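# Weigh and sort three deep-well blocks into nests

## Task

Move each of the three deep-well blocks out of infeed nest IN according to its weight against the batch limits: a block lighter than the limits goes to reject nest RU, one heavier goes to reject nest RO, and one inside the limits goes to pass nest P1 or P2. No nest may hold more than one block at the end. Every block must rest flat within its nest's locators, with its well A1 (the cut-off corner) at the nest corner labelled A1. A block that stays put only because the robot is holding it does not count. Finish by opening the grippers and pulling the arms away.

## Robot and tools

ROBOT AND FRAME. Two arms, left_arm and right_arm, each ending in a two-finger parallel gripper. All poses use one scene frame: origin on the table top midway between the arms, +z up, +x reaching out over the table, left_arm on the +y side. The arm names do not tell you which side of a picture an arm is on. Bases may be tilted; mounting plates and the frame behind the arms are fixed obstacles. Printed hand positions can be off, more so at long reach.

GRIPPER. Fingers point along the gripper's +z axis and close along its y axis. end_effector_position is the point between the pads when shut, roughly 2 cm short of the fingertips; closing pushes the tips about 10 mm further along +z. Full open is 0.084 m. Blocks, plates and reservoirs can only be gripped across their width, on the body above the base flange; a pad driven down onto a flange can jam and may not come free on opening.

THE ROW (used by both motion tools). A row is one flat list of 16 numbers covering both arms: left_arm x, y, z, qw, qx, qy, qz, opening, then right_arm in the same order. x, y, z are an absolute target in metres for that gripper's end_effector_position, and the quaternion (w first) is an absolute target orientation, both in the scene frame, so the row is a pose, not an offset. opening runs from -1 (closed) to +1 (fully open). Both arms must always be filled in; to keep an arm still, repeat the exact position and quaternion from the last result before it stopped, with its wanted opening. Keep sending one fixed quaternion for a gripper rather than copying the drifting reported one. A row is refused, and nothing moves, if its target lies more than 0.6 m from the arm's last reported position along any of that gripper's axes.

execute_actions. Argument actions: a list with zero or one item. Empty list: just returns the current state. {"rows": [...], "steps": n}: 1 to 15 rows, n from 1 to 15 control steps of 1/30 s (default 15); one row per step, last row repeated. {"steps": n} alone: a wait of up to 300 steps, counted from the previous result, so your reply time uses some of them. Optional pictures (boolean) adds or drops the camera images (they come by default).

move. Argument target: one 16-number row as above. speed: path top speed in m/s, 0.002 to 0.5 (default 0.25); turning is capped at twice that in rad/s. Each gripper follows a straight line to its pose, both finishing together, in 0.5 to 10 s; longer paths are cut at 10 s. The opening is applied at the start. There is no collision avoidance between arms or with objects. Grippers lag, stray and can overshoot the speed when an arm is nearly straight. Faster contact and aiming further past the contact both push harder. Its result adds a move: line with the ending (done, off_target, moving, held, fault) and limits (paced means the pose was clipped; held means some steps were blocked, after which the arm may jump fast), plus each gripper's distance to its pose.

wait. seconds from 0 to 10; nothing new is commanded.

zoom_image. camera (cam_high, cam_low, cam_left_wrist or cam_right_wrist) and region [x0, y0, x1, y1] in pixels of that camera's 672x504 image, origin top-left, at most 504 by 504.

finished_scene. scene: the integer of the current scene; irreversible, and the result reports whether the goal was met.

CONTROL. Each step the commanded pose is clipped to within 70 mm and 16 degrees of the measured pose, then reached by damped inverse kinematics with position favoured over orientation. After an action the arm only continues to its last clipped pose, so read the result and send the remainder. Joints move at most 3.14 rad/s. Joint ranges (rad): waist -6.283 to 6.283, shoulder -2.059 to 2.094, elbow -3.927 to 0.192, forearm roll -6.283 to 6.283, wrist pitch -1.693 to 3.142, wrist roll -6.283 to 6.283. Load limits (N m): waist 47, shoulder 47, elbow 28.2, forearm roll 28.2, wrist pitch 18.8, wrist roll 18.8, held weight included.

HOLDING. grip_measured is the measured finger opening on the command scale. To keep a part, command an opening clearly below it; the bigger the gap, the harder the squeeze (about 24 N per pad maximum). Fast closing can squeeze too hard. Parts may be tugged briefly while held.

RESULT LINES. The state line gives each gripper's position, quaternion and velocities. HELD marks steps where the row was not fully sent; pose unreachable means the clearance check altered or blocked that arm; too close warns of proximity (plates and frame halves count as that arm). Hand target shows what the controller is driving toward. Joint torques are total drive output, offset and noisy. MOTOR HOT appears from 65 °C; at 80 °C an OVER-TEMPERATURE FAULT brakes the arm. A TORQUE FAULT stops the arm, backs the joint off, holds 10 s and drops the rest of the call.

TASK AIDS. CW is a check-weigher set to the batch limits: release a block on its platform and a front lamp shows amber UNDER, green ACCEPT or red OVER. A1 is the block's cut-off corner. The unused arm may be parked out of the way. Cameras: cam_high (overhead, near x -0.486, z 1.32), cam_low, and the two wrist cameras, with calibration lines supplied.

AVOID. Knocking or placing anything off the table, arms striking or pressing each other, slams, drops, slips and hard pushes, torque faults and overheating from long holds. Move smoothly and finish with both grippers open and clear.

Each tool is called after ">>>" by a JSON object that holds its "fn" and its "kwargs", one argument or row to a line.

## Session

>>> {"fn": "execute_actions", "kwargs": {
  "actions": []
}}

Scene clock: 0.00 s of 12600.00 s.
left_arm: end_effector_position=(+0.3492, +0.6331, +0.3830) grip_measured=+1.00 end_effector_quat_wxyz=(+0.521, +0.652, -0.543, -0.087) end_effector_velocity=(-0.000, +0.000, -0.000) end_effector_angular_velocity=(+0.001, +0.001, +0.001) | right_arm: end_effector_position=(+0.5472, -0.7476, +0.3151) grip_measured=+1.00 end_effector_quat_wxyz=(+0.512, +0.140, +0.797, -0.288) end_effector_velocity=(+0.000, +0.001, +0.000) end_effector_angular_velocity=(+0.001, +0.000, +0.002)
Joint positions: left_arm=[ 0.797 -0.306 -1.71   0.184  2.226  2.199  0.084] | right_arm=[-0.589 -0.919 -0.47   3.219  0.752 -0.627  0.084]
Joint velocities: left_arm=[ 0.001  0.     0.     0.    -0.    -0.001 -0.   ] | right_arm=[ 0.001 -0.     0.    -0.001 -0.001 -0.     0.   ]
Joint torques (N m, as the arm reports them, + toward a larger angle): no reading
Motor temperatures (°C, as the motors report them): left_arm=[28 29 32 29 35 34] | right_arm=[28 33 32 33 35 33]
Hand target (left_arm): +0.349, +0.633, +0.383; +0.521, +0.652, -0.543, -0.087
Hand target (right_arm): +0.547, -0.748, +0.315; +0.512, +0.140, +0.797, -0.288

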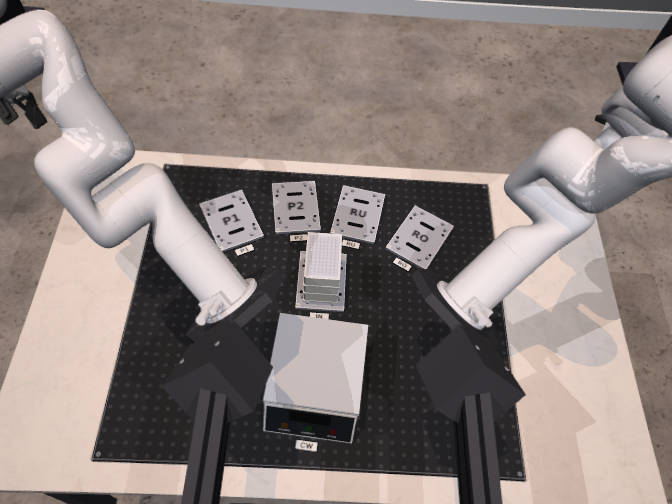

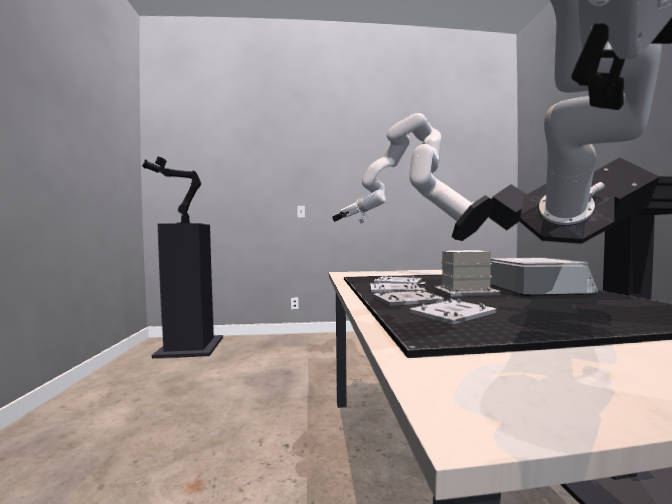

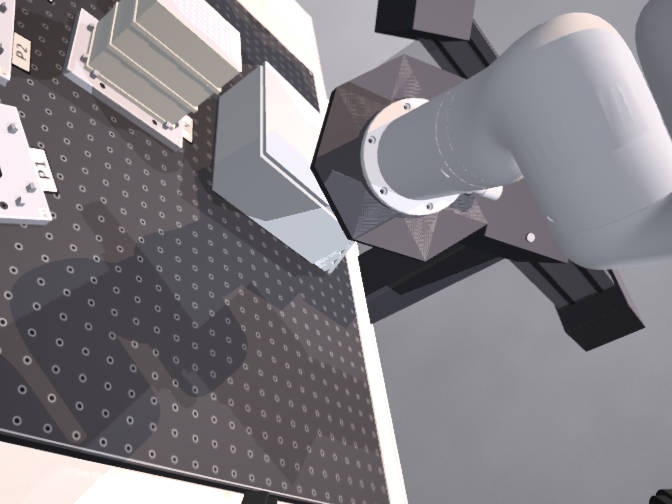

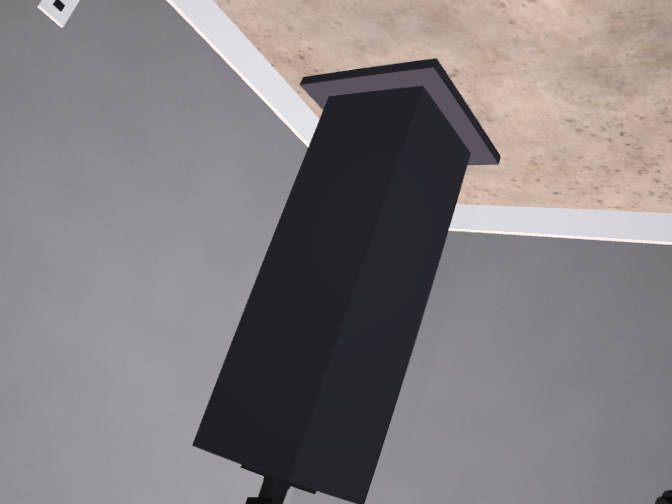

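>>> {"fn": "zoom_image", "kwargs": {
  "camera": "cam_high",
  "region": [190, 170, 470, 330]
}}

>>> {"fn": "zoom_image", "kwargs": {
  "camera": "cam_low",
  "region": [340, 230, 620, 340]
}}

Region (190, 170, 470, 330) of cam_high's 672x504 image, scaled by 1.800, with more detail than that image has; it fills the top 288 rows of this view, and the rest is white.

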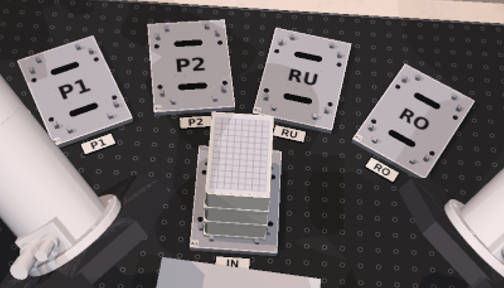

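Region (340, 230, 620, 340) of cam_low's 672x504 image, scaled by 1.800, with more detail than that image has; it fills the top 198 rows of this view, and the rest is white.

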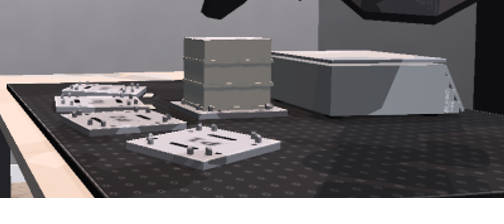

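>>> {"fn": "move", "kwargs": {
  "target": [0.22,0.03,0.33,0,1,0,0,1,0.5472,-0.7476,0.3151,0.512,0.140,0.797,-0.288,1]
}}

Scene clock: 22.20 s of 12600.00 s.
left_arm: end_effector_position=(+0.2482, +0.1893, +0.3460) grip_measured=+1.00 end_effector_quat_wxyz=(+0.351, +0.916, -0.195, -0.014) end_effector_velocity=(+0.000, +0.000, -0.000) end_effector_angular_velocity=(+0.001, +0.001, +0.001) | right_arm: end_effector_position=(+0.5472, -0.7476, +0.3151) grip_measured=+1.00 end_effector_quat_wxyz=(+0.512, +0.140, +0.797, -0.288) end_effector_velocity=(+0.001, +0.000, +0.000) end_effector_angular_velocity=(-0.001, -0.001, +0.002)
Joint positions: left_arm=[-0.799 -1.779  0.064  0.257  1.466 -0.245  0.084] | right_arm=[-0.589 -0.919 -0.47   3.22   0.752 -0.63   0.084]
Joint velocities: left_arm=[ 0.002  0.     0.001 -0.    -0.001  0.001  0.   ] | right_arm=[ 0.001 -0.     0.    -0.002  0.001  0.    -0.   ]
Joint torques (N m, as the arm reports them, + toward a larger angle): left_arm=[  3.72   3.52 -12.2   -1.23  -2.35   0.06] | right_arm=[  0.89 -15.11 -12.06  -0.81   0.89  -0.34]
Motor temperatures (°C, as the motors report them): left_arm=[28 30 34 29 35 34] | right_arm=[28 33 34 33 35 33]
Hand target (left_arm): +0.248, +0.189, +0.346; +0.351, +0.916, -0.195, -0.014
Hand target (right_arm): +0.547, -0.748, +0.315; +0.512, +0.140, +0.797, -0.288
Off the commanded pose (left_arm): 0.163 m, 47 deg; position and orientation clipped at the last step of the last action.
Off the commanded pose (right_arm): 0.000 m, 0 deg.
After step 90, 15.43 s passed at rest.
move: held (left_arm); limits=paced,held; held on 28 of 113 steps (left_arm), including the last (left_arm)
pose unreachable (left arm): on one or more control steps of this call this arm could not follow its commanded pose, so it was not sent that pose on those steps. On the call's last step it was still not sent that pose. It may still have moved: this result reports where it is.
cause: the commanded pose would bring two parts of the arm too close to each other (joints 2 (shoulder) to 4 (forearm roll) lie between them).
camera_calibration (this result's frames):
cam_left_wrist: T_world_to_cam=[[-0.336917, -0.676006, 0.655365, 0.0115656], [-0.928311, 0.354751, -0.111313, 0.266295], [-0.157243, -0.645886, -0.747065, 0.550871], [0, 0, 0, 1]] pos_world=[0.337722, 0.26915, 0.433599]
cam_right_wrist: T_world_to_cam=[[0.489002, 0.801361, -0.344525, 0.469413], [0.456416, 0.101523, 0.883956, -0.381821], [0.743345, -0.589503, -0.316109, -0.615301], [0, 0, 0, 1]] pos_world=[0.402106, -0.700127, 0.304736]

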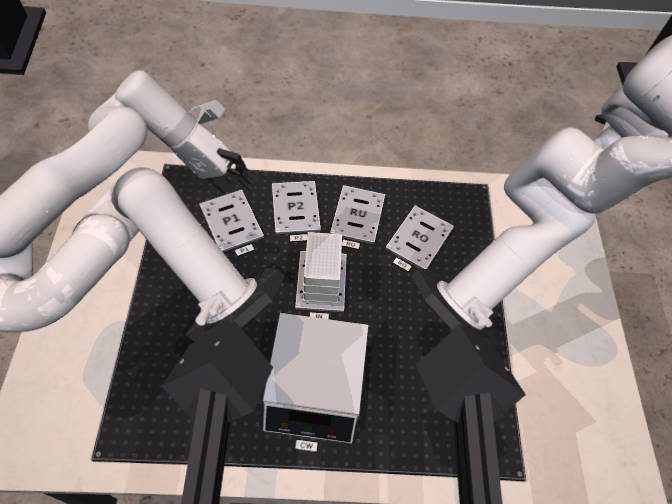

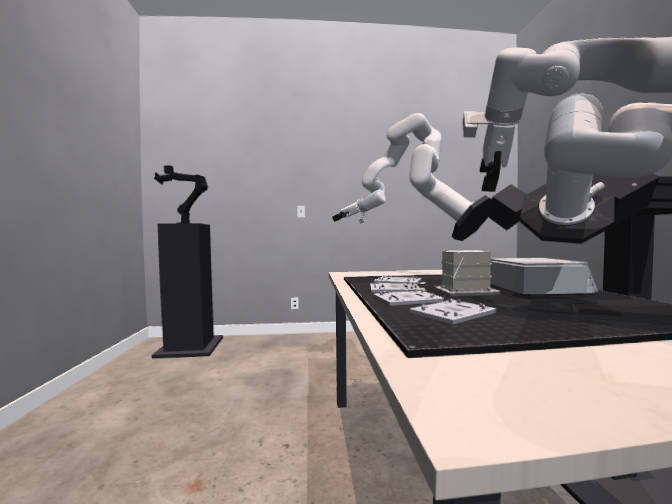

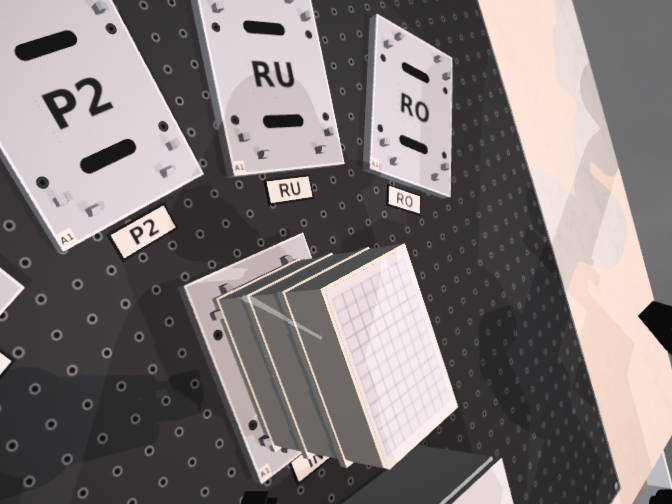

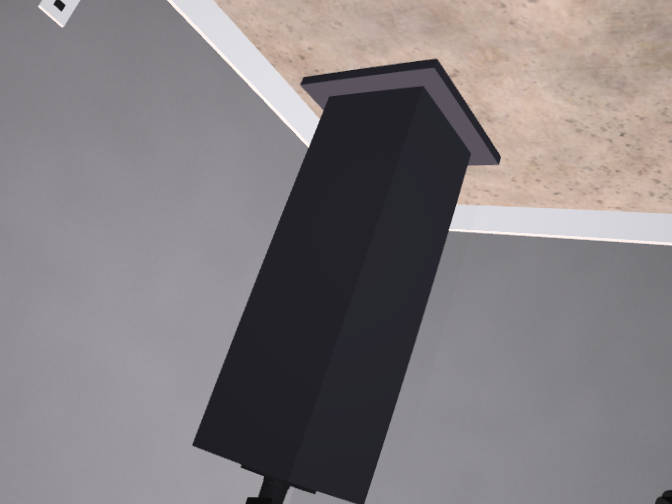

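Too close to the shoulder; detour farther out.

>>> {"fn": "move", "kwargs": {
  "target": [0.5,0.1,0.3,0,1,0,0,1,0.5472,-0.7476,0.3151,0.512,0.140,0.797,-0.288,1]
}}

>>> {"fn": "move", "kwargs": {
  "target": [0.22,0.03,0.26,0,1,0,0,1,0.5472,-0.7476,0.3151,0.512,0.140,0.797,-0.288,1]
}}

Scene clock: 35.97 s of 12600.00 s.
left_arm: end_effector_position=(+0.4999, +0.0995, +0.3009) grip_measured=+1.00 end_effector_quat_wxyz=(+0.001, +1.000, -0.001, +0.000) end_effector_velocity=(+0.001, -0.000, -0.000) end_effector_angular_velocity=(+0.013, +0.006, -0.000) | right_arm: end_effector_position=(+0.5472, -0.7476, +0.3151) grip_measured=+1.00 end_effector_quat_wxyz=(+0.512, +0.140, +0.797, -0.288) end_effector_velocity=(+0.000, -0.000, +0.000) end_effector_angular_velocity=(+0.001, -0.002, -0.002)
Joint positions: left_arm=[-0.787  0.004 -0.905  0.966  1.248 -1.281  0.084] | right_arm=[-0.589 -0.919 -0.47   3.22   0.752 -0.63   0.084]
Joint velocities: left_arm=[-0.002  0.015 -0.017 -0.004  0.016  0.001 -0.   ] | right_arm=[ 0.001 -0.     0.     0.002  0.001  0.     0.   ]
Joint torques (N m, as the arm reports them, + toward a larger angle): left_arm=[-14.49 -17.01 -12.95  -0.58  -2.2    0.04] | right_arm=[  1.28 -15.39 -11.76  -0.54   0.78  -0.15]
Motor temperatures (°C, as the motors report them): left_arm=[28 30 34 29 35 34] | right_arm=[28 34 35 33 35 33]
Hand target (left_arm): +0.500, +0.099, +0.301; +0.000, +1.000, -0.001, -0.000
Hand target (right_arm): +0.547, -0.748, +0.315; +0.512, +0.140, +0.797, -0.288
Off the commanded pose (left_arm): 0.001 m, 0 deg.
Off the commanded pose (right_arm): 0.000 m, 0 deg.
After step 90, 7.60 s passed at rest.
move: done; limits=paced
camera_calibration (this result's frames):
cam_left_wrist: T_world_to_cam=[[0.00840362, -0.999915, 0.0100137, 0.11907], [-0.999921, -0.00849592, -0.00921078, 0.567954], [0.00929507, -0.00993554, -0.999907, 0.428309], [0, 0, 0, 1]] pos_world=[0.562928, 0.12814, 0.432308]
cam_right_wrist: T_world_to_cam=[[0.488998, 0.801361, -0.344532, 0.469416], [0.456419, 0.10153, 0.883953, -0.381819], [0.743345, -0.589502, -0.316109, -0.6153], [0, 0, 0, 1]] pos_world=[0.402107, -0.700127, 0.304737]

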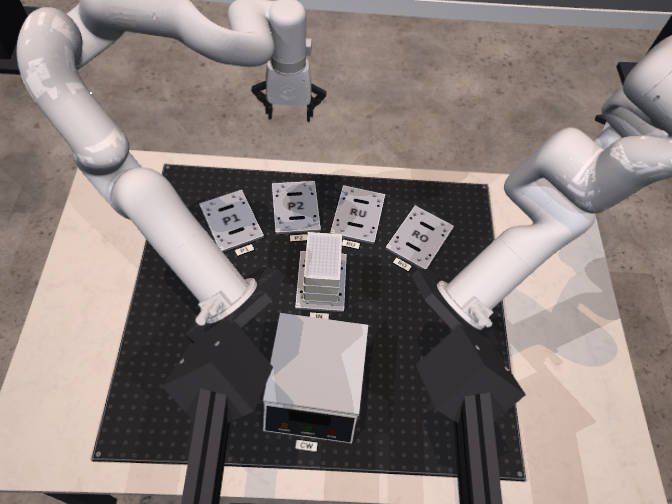

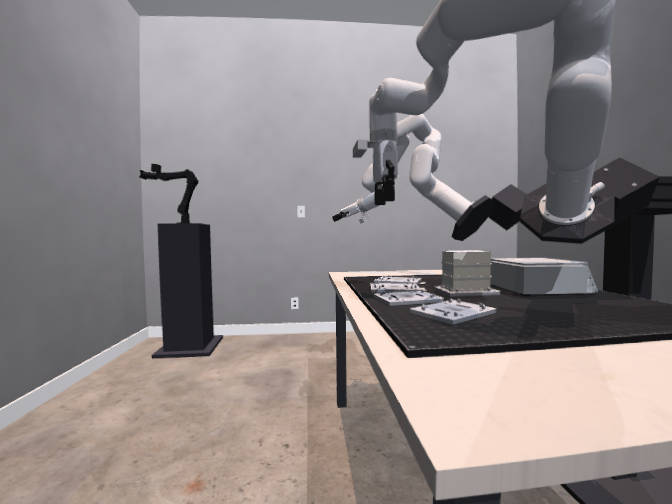

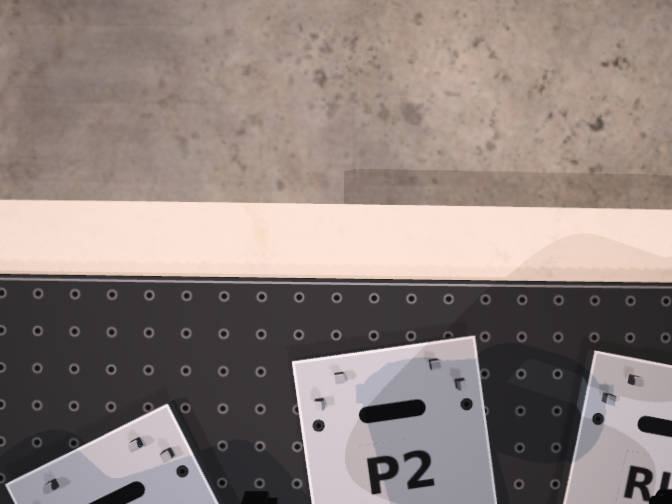

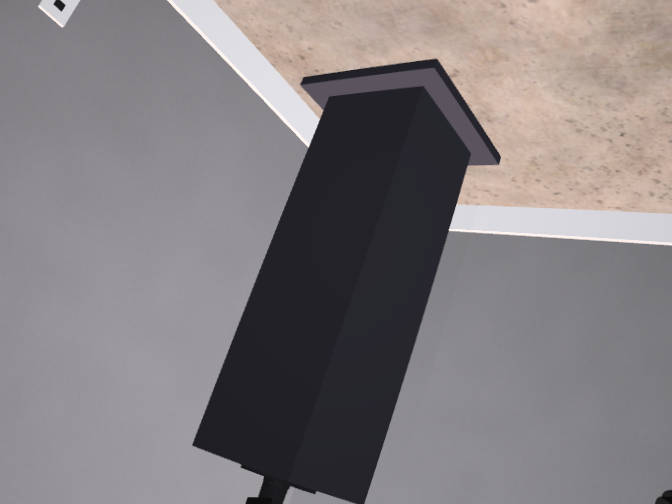

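Scene clock: 37.83 s of 12600.00 s.
left_arm: end_effector_position=(+0.2204, +0.0308, +0.2597) grip_measured=+1.00 end_effector_quat_wxyz=(+0.001, +1.000, +0.000, +0.000) end_effector_velocity=(-0.002, -0.001, -0.000) end_effector_angular_velocity=(+0.000, -0.001, -0.001) | right_arm: end_effector_position=(+0.5472, -0.7476, +0.3151) grip_measured=+1.00 end_effector_quat_wxyz=(+0.512, +0.140, +0.797, -0.288) end_effector_velocity=(-0.000, -0.000, +0.000) end_effector_angular_velocity=(-0.001, +0.000, +0.000)
Joint positions: left_arm=[-1.181  0.222 -0.462  0.928  1.034 -2.002  0.084] | right_arm=[-0.589 -0.919 -0.47   3.22   0.752 -0.63   0.084]
Joint velocities: left_arm=[-0.005  0.008 -0.002 -0.    -0.002 -0.006  0.   ] | right_arm=[-0.    -0.    -0.    -0.     0.    -0.001 -0.   ]
Joint torques (N m, as the arm reports them, + toward a larger angle): left_arm=[-11.73 -13.55 -13.61  -0.54  -2.11   0.13] | right_arm=[  1.64 -14.45 -12.28  -0.57   0.77  -0.11]
Motor temperatures (°C, as the motors report them): left_arm=[28 30 34 29 35 34] | right_arm=[28 34 35 33 35 33]
Hand target (left_arm): +0.220, +0.031, +0.260; +0.001, +1.000, -0.000, +0.000
Hand target (right_arm): +0.547, -0.748, +0.315; +0.512, +0.140, +0.797, -0.288
Off the commanded pose (left_arm): 0.001 m, 0 deg.
Off the commanded pose (right_arm): 0.000 m, 0 deg.
move: done
camera_calibration (this result's frames):
cam_left_wrist: T_world_to_cam=[[0.00972974, -0.999908, 0.00943515, 0.0530078], [-0.999905, -0.00982128, -0.00970455, 0.287679], [0.00979632, -0.00933983, -0.999908, 0.388892], [0, 0, 0, 1]] pos_world=[0.283326, 0.0594605, 0.391148]
cam_right_wrist: T_world_to_cam=[[0.488998, 0.801361, -0.344532, 0.469416], [0.456419, 0.10153, 0.883953, -0.381818], [0.743346, -0.589502, -0.316108, -0.615301], [0, 0, 0, 1]] pos_world=[0.402107, -0.700127, 0.304737]

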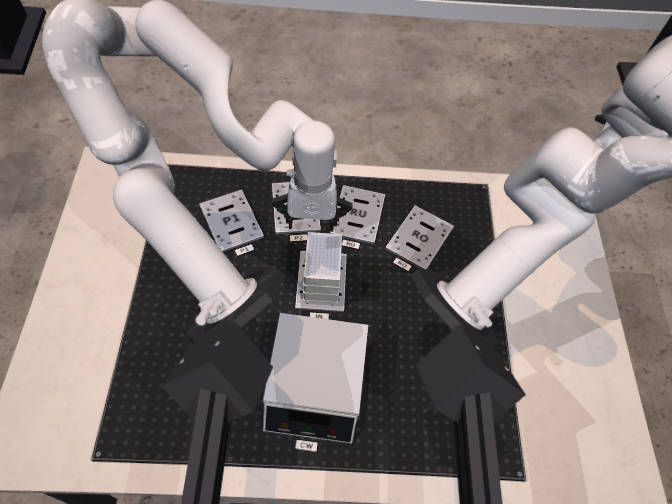

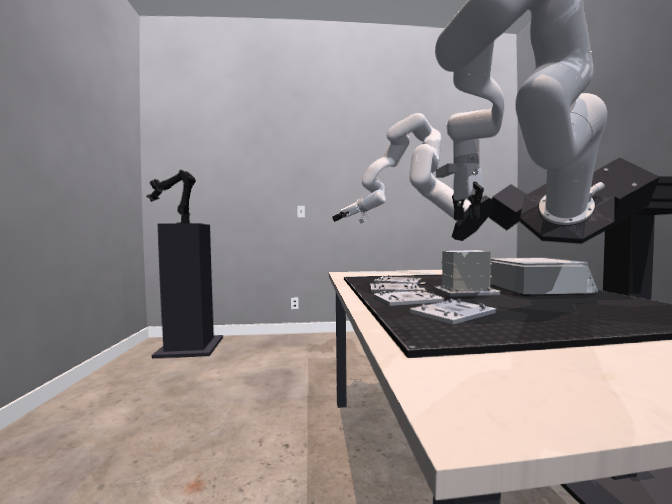

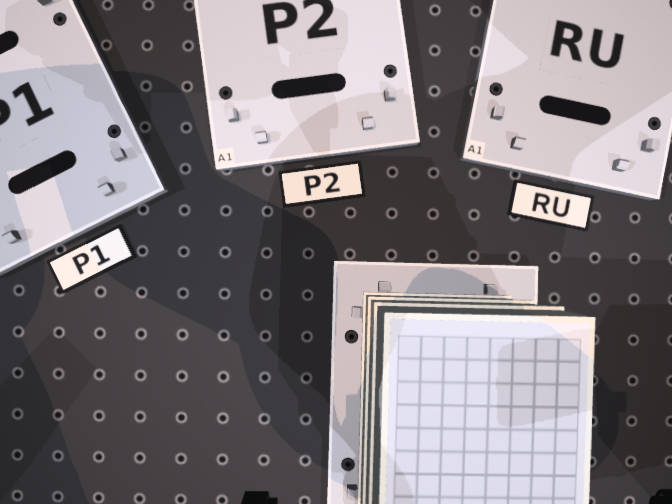

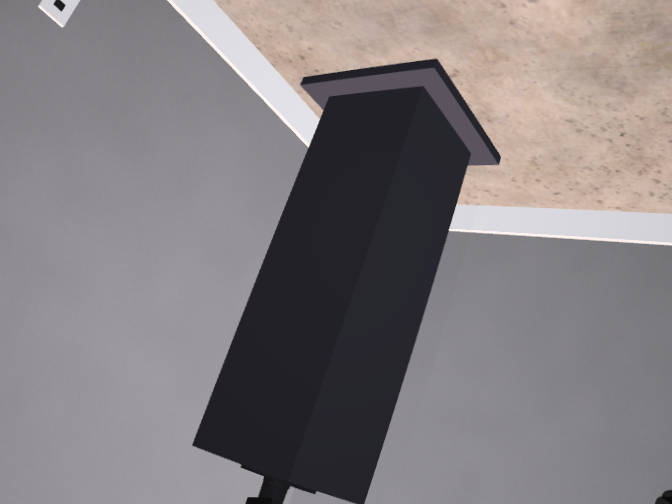

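>>> {"fn": "move", "kwargs": {
  "target": [0.135,-0.033,0.26,0,1,0,0,1,0.5472,-0.7476,0.3151,0.512,0.140,0.797,-0.288,1]
}}

Scene clock: 57.43 s of 12600.00 s.
left_arm: end_effector_position=(+0.1352, -0.0325, +0.2599) grip_measured=+1.00 end_effector_quat_wxyz=(+0.000, +1.000, +0.000, -0.000) end_effector_velocity=(-0.002, -0.002, -0.000) end_effector_angular_velocity=(+0.003, -0.000, +0.000) | right_arm: end_effector_position=(+0.5472, -0.7476, +0.3151) grip_measured=+1.00 end_effector_quat_wxyz=(+0.512, +0.140, +0.797, -0.288) end_effector_velocity=(-0.001, -0.001, -0.000) end_effector_angular_velocity=(-0.001, +0.002, -0.002)
Joint positions: left_arm=[-1.387  0.574 -0.633  0.827  0.943 -2.19   0.084] | right_arm=[-0.589 -0.919 -0.47   3.22   0.752 -0.63   0.084]
Joint velocities: left_arm=[-0.004  0.012 -0.009 -0.004  0.001 -0.002 -0.   ] | right_arm=[-0.002  0.     0.     0.001  0.    -0.002 -0.   ]
Joint torques (N m, as the arm reports them, + toward a larger angle): left_arm=[-12.35 -19.47 -15.03  -0.4   -2.2    0.  ] | right_arm=[  1.42 -16.62 -12.59  -0.77   0.71  -0.19]
Motor temperatures (°C, as the motors report them): left_arm=[28 29 34 29 35 34] | right_arm=[28 34 35 33 35 33]
Hand target (left_arm): +0.135, -0.033, +0.260; +0.000, +1.000, +0.000, +0.000
Hand target (right_arm): +0.547, -0.748, +0.315; +0.512, +0.140, +0.797, -0.288
Off the commanded pose (left_arm): 0.001 m, 0 deg.
Off the commanded pose (right_arm): 0.000 m, 0 deg.
After step 90, 15.50 s passed at rest.
move: done
camera_calibration (this result's frames):
cam_left_wrist: T_world_to_cam=[[0.00995453, -0.999913, 0.00866143, -0.00935351], [-0.999909, -0.0100325, -0.00900874, 0.201727], [0.00909485, -0.00857097, -0.999922, 0.389443], [0, 0, 0, 1]] pos_world=[0.19826, -0.00399096, 0.391311]
cam_right_wrist: T_world_to_cam=[[0.488998, 0.801361, -0.344532, 0.469416], [0.456419, 0.10153, 0.883953, -0.381818], [0.743346, -0.589502, -0.316109, -0.6153], [0, 0, 0, 1]] pos_world=[0.402107, -0.700127, 0.304737]

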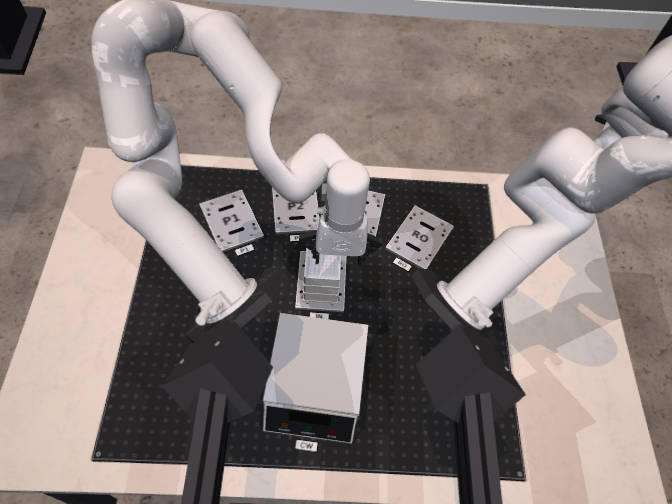

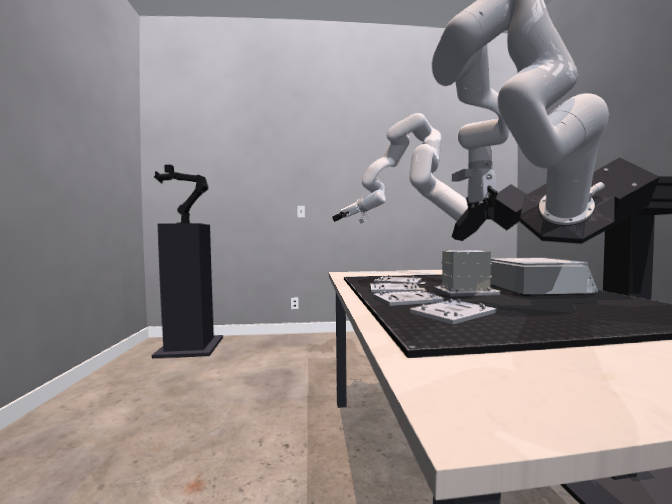

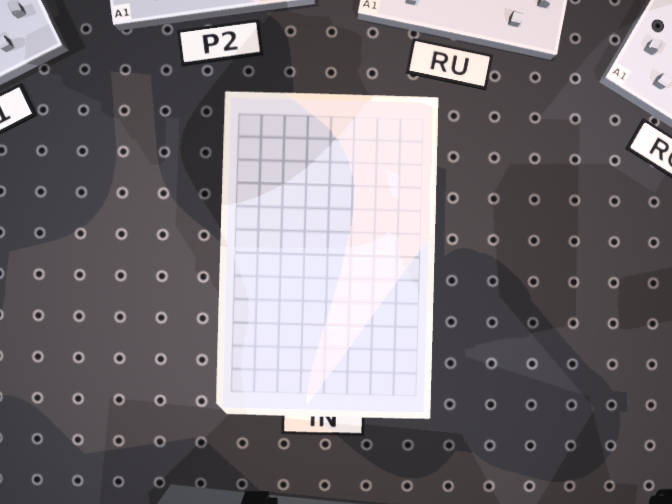

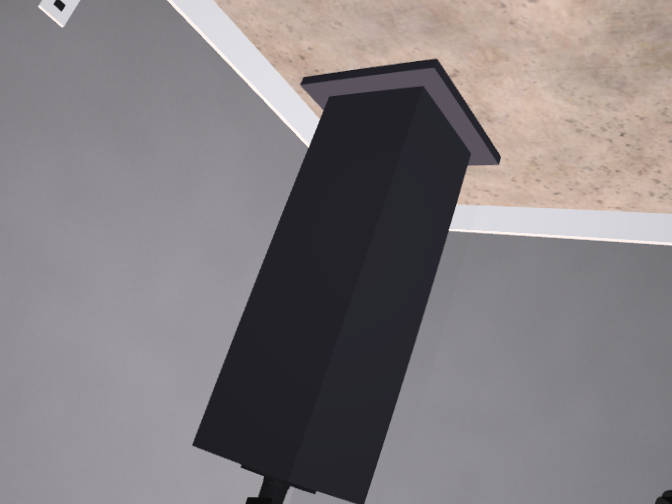

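>>> {"fn": "move", "kwargs": {
  "target": [0.199,-0.003,0.172,0,1,-0.009,0,1,0.5472,-0.7476,0.3151,0.512,0.140,0.797,-0.288,1],
  "speed": 0.1
}}

Scene clock: 70.83 s of 12600.00 s.
left_arm: end_effector_position=(+0.1988, -0.0034, +0.1725) grip_measured=+1.00 end_effector_quat_wxyz=(+0.000, +1.000, -0.009, -0.000) end_effector_velocity=(+0.002, +0.000, -0.002) end_effector_angular_velocity=(+0.000, -0.000, +0.000) | right_arm: end_effector_position=(+0.5472, -0.7476, +0.3151) grip_measured=+1.00 end_effector_quat_wxyz=(+0.512, +0.140, +0.797, -0.288) end_effector_velocity=(-0.000, -0.000, -0.000) end_effector_angular_velocity=(+0.000, -0.000, -0.001)
Joint positions: left_arm=[-0.996  0.57  -0.568  1.253  0.902 -2.231  0.084] | right_arm=[-0.589 -0.919 -0.47   3.22   0.752 -0.63   0.084]
Joint velocities: left_arm=[ 0.009  0.001 -0.001  0.009  0.    -0.001 -0.   ] | right_arm=[-0.001  0.    -0.     0.     0.     0.001 -0.   ]
Joint torques (N m, as the arm reports them, + toward a larger angle): left_arm=[-14.17 -18.35  -8.9   -0.47  -2.18   0.02] | right_arm=[  1.61 -15.53 -12.09  -0.58   0.97  -0.1 ]
Motor temperatures (°C, as the motors report them): left_arm=[28 29 34 29 35 34] | right_arm=[28 34 35 33 35 33]
Hand target (left_arm): +0.199, -0.003, +0.172; +0.000, +1.000, -0.009, -0.000
Hand target (right_arm): +0.547, -0.748, +0.315; +0.512, +0.140, +0.797, -0.288
Off the commanded pose (left_arm): 0.001 m, 0 deg.
Off the commanded pose (right_arm): 0.000 m, 0 deg.
After step 90, 8.70 s passed at rest.
move: done
camera_calibration (this result's frames):
cam_left_wrist: T_world_to_cam=[[-0.0088707, -0.999923, 0.00865708, 0.0236685], [-0.999926, 0.00879753, -0.00845384, 0.264755], [0.00837703, -0.00873143, -0.999927, 0.301875], [0, 0, 0, 1]] pos_world=[0.262416, 0.0239733, 0.303886]
cam_right_wrist: T_world_to_cam=[[0.488998, 0.801361, -0.344532, 0.469417], [0.456419, 0.10153, 0.883953, -0.381818], [0.743346, -0.589502, -0.316109, -0.6153], [0, 0, 0, 1]] pos_world=[0.402107, -0.700127, 0.304737]

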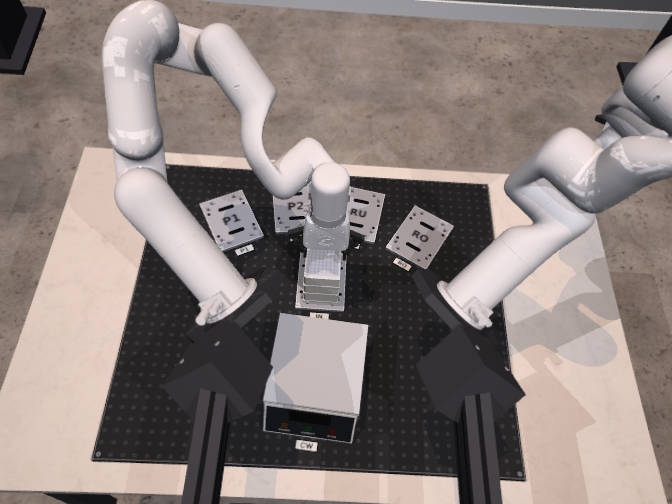

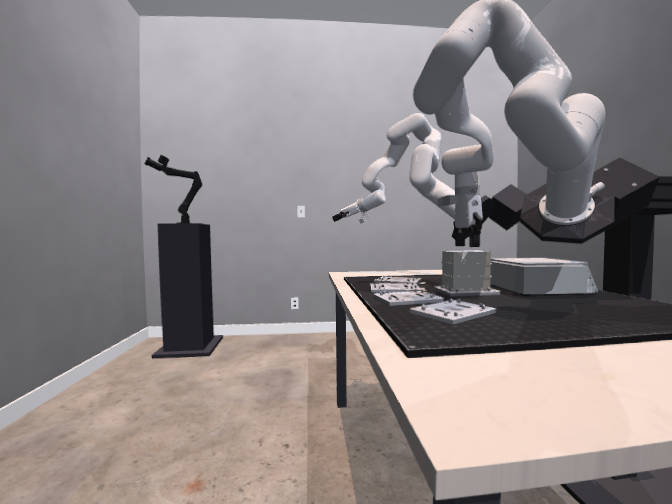

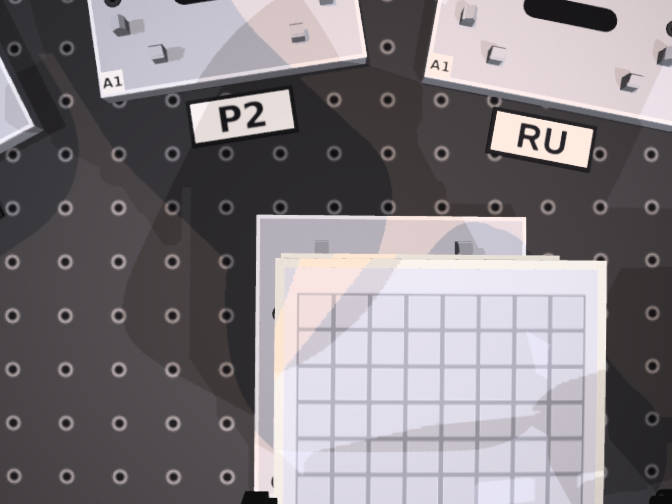

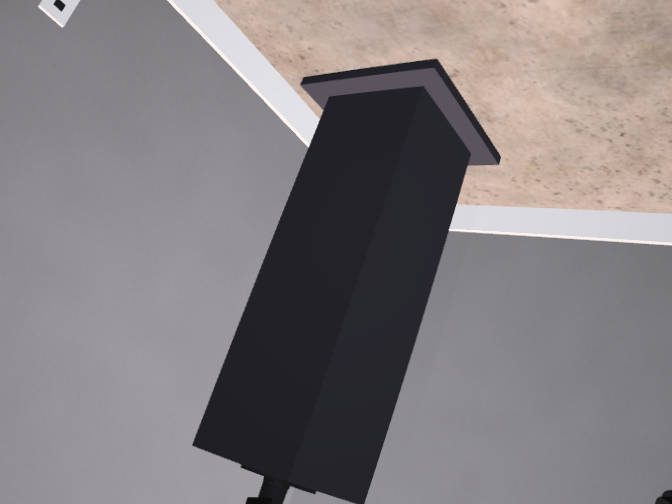

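>>> {"fn": "move", "kwargs": {
  "target": [0.199,-0.0004,0.164,0,1,-0.009,0,1,0.5472,-0.7476,0.3151,0.512,0.140,0.797,-0.288,1],
  "speed": 0.03
}}

>>> {"fn": "zoom_image", "kwargs": {
  "camera": "cam_left_wrist",
  "region": [222, 404, 672, 504]
}}

Scene clock: 81.83 s of 12600.00 s.
left_arm: end_effector_position=(+0.1990, -0.0005, +0.1643) grip_measured=+1.00 end_effector_quat_wxyz=(-0.000, +1.000, -0.009, -0.000) end_effector_velocity=(+0.001, +0.000, -0.002) end_effector_angular_velocity=(-0.001, -0.002, +0.001) | right_arm: end_effector_position=(+0.5472, -0.7476, +0.3151) grip_measured=+1.00 end_effector_quat_wxyz=(+0.512, +0.140, +0.797, -0.288) end_effector_velocity=(-0.000, -0.000, +0.000) end_effector_angular_velocity=(+0.001, -0.001, -0.001)
Joint positions: left_arm=[-0.969  0.582 -0.564  1.291  0.899 -2.249  0.084] | right_arm=[-0.589 -0.919 -0.47   3.22   0.752 -0.63   0.084]
Joint velocities: left_arm=[ 0.008  0.003 -0.     0.013 -0.    -0.006  0.   ] | right_arm=[-0.    -0.     0.     0.002  0.     0.    -0.   ]
Joint torques (N m, as the arm reports them, + toward a larger angle): left_arm=[-13.64 -18.67  -8.27  -0.29  -2.11   0.09] | right_arm=[  1.41 -15.5  -11.97  -0.71   1.21  -0.2 ]
Motor temperatures (°C, as the motors report them): left_arm=[28 29 34 29 35 34] | right_arm=[28 34 35 33 35 33]
Hand target (left_arm): +0.199, -0.000, +0.164; +0.000, +1.000, -0.009, -0.000
Hand target (right_arm): +0.547, -0.748, +0.315; +0.512, +0.140, +0.797, -0.288
Off the commanded pose (left_arm): 0.000 m, 0 deg.
Off the commanded pose (right_arm): 0.000 m, 0 deg.
After step 90, 7.23 s passed at rest.
move: done
camera_calibration (this result's frames):
cam_left_wrist: T_world_to_cam=[[-0.00841547, -0.999931, 0.00816922, 0.0266031], [-0.999925, 0.00834243, -0.00893358, 0.264951], [0.00886482, -0.00824379, -0.999927, 0.293578], [0, 0, 0, 1]] pos_world=[0.262553, 0.0268112, 0.295706]
cam_right_wrist: T_world_to_cam=[[0.488998, 0.801361, -0.344532, 0.469416], [0.456419, 0.10153, 0.883953, -0.381818], [0.743345, -0.589502, -0.316109, -0.6153], [0, 0, 0, 1]] pos_world=[0.402107, -0.700127, 0.304737]

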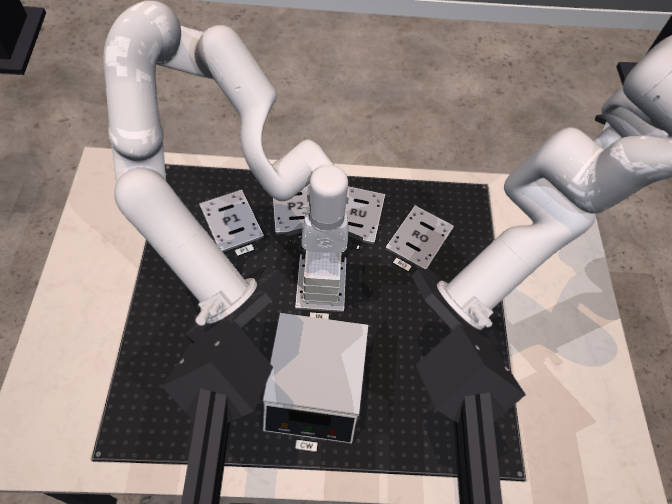

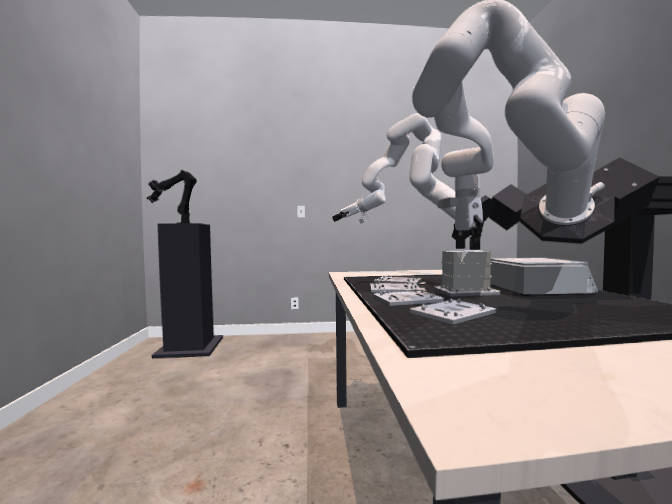

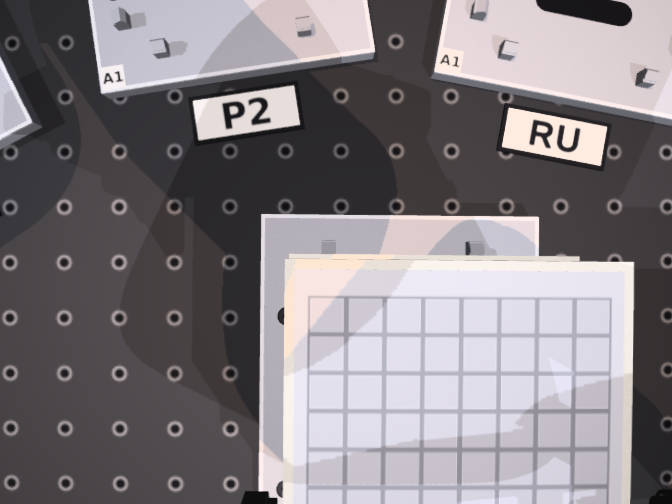

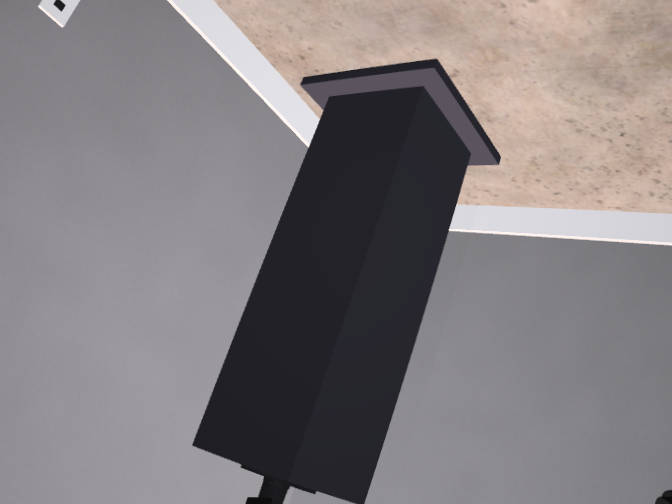

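Region (222, 404, 672, 504) of cam_left_wrist's 672x504 image, scaled by 1.120, with more detail than that image has.

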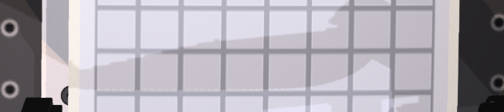

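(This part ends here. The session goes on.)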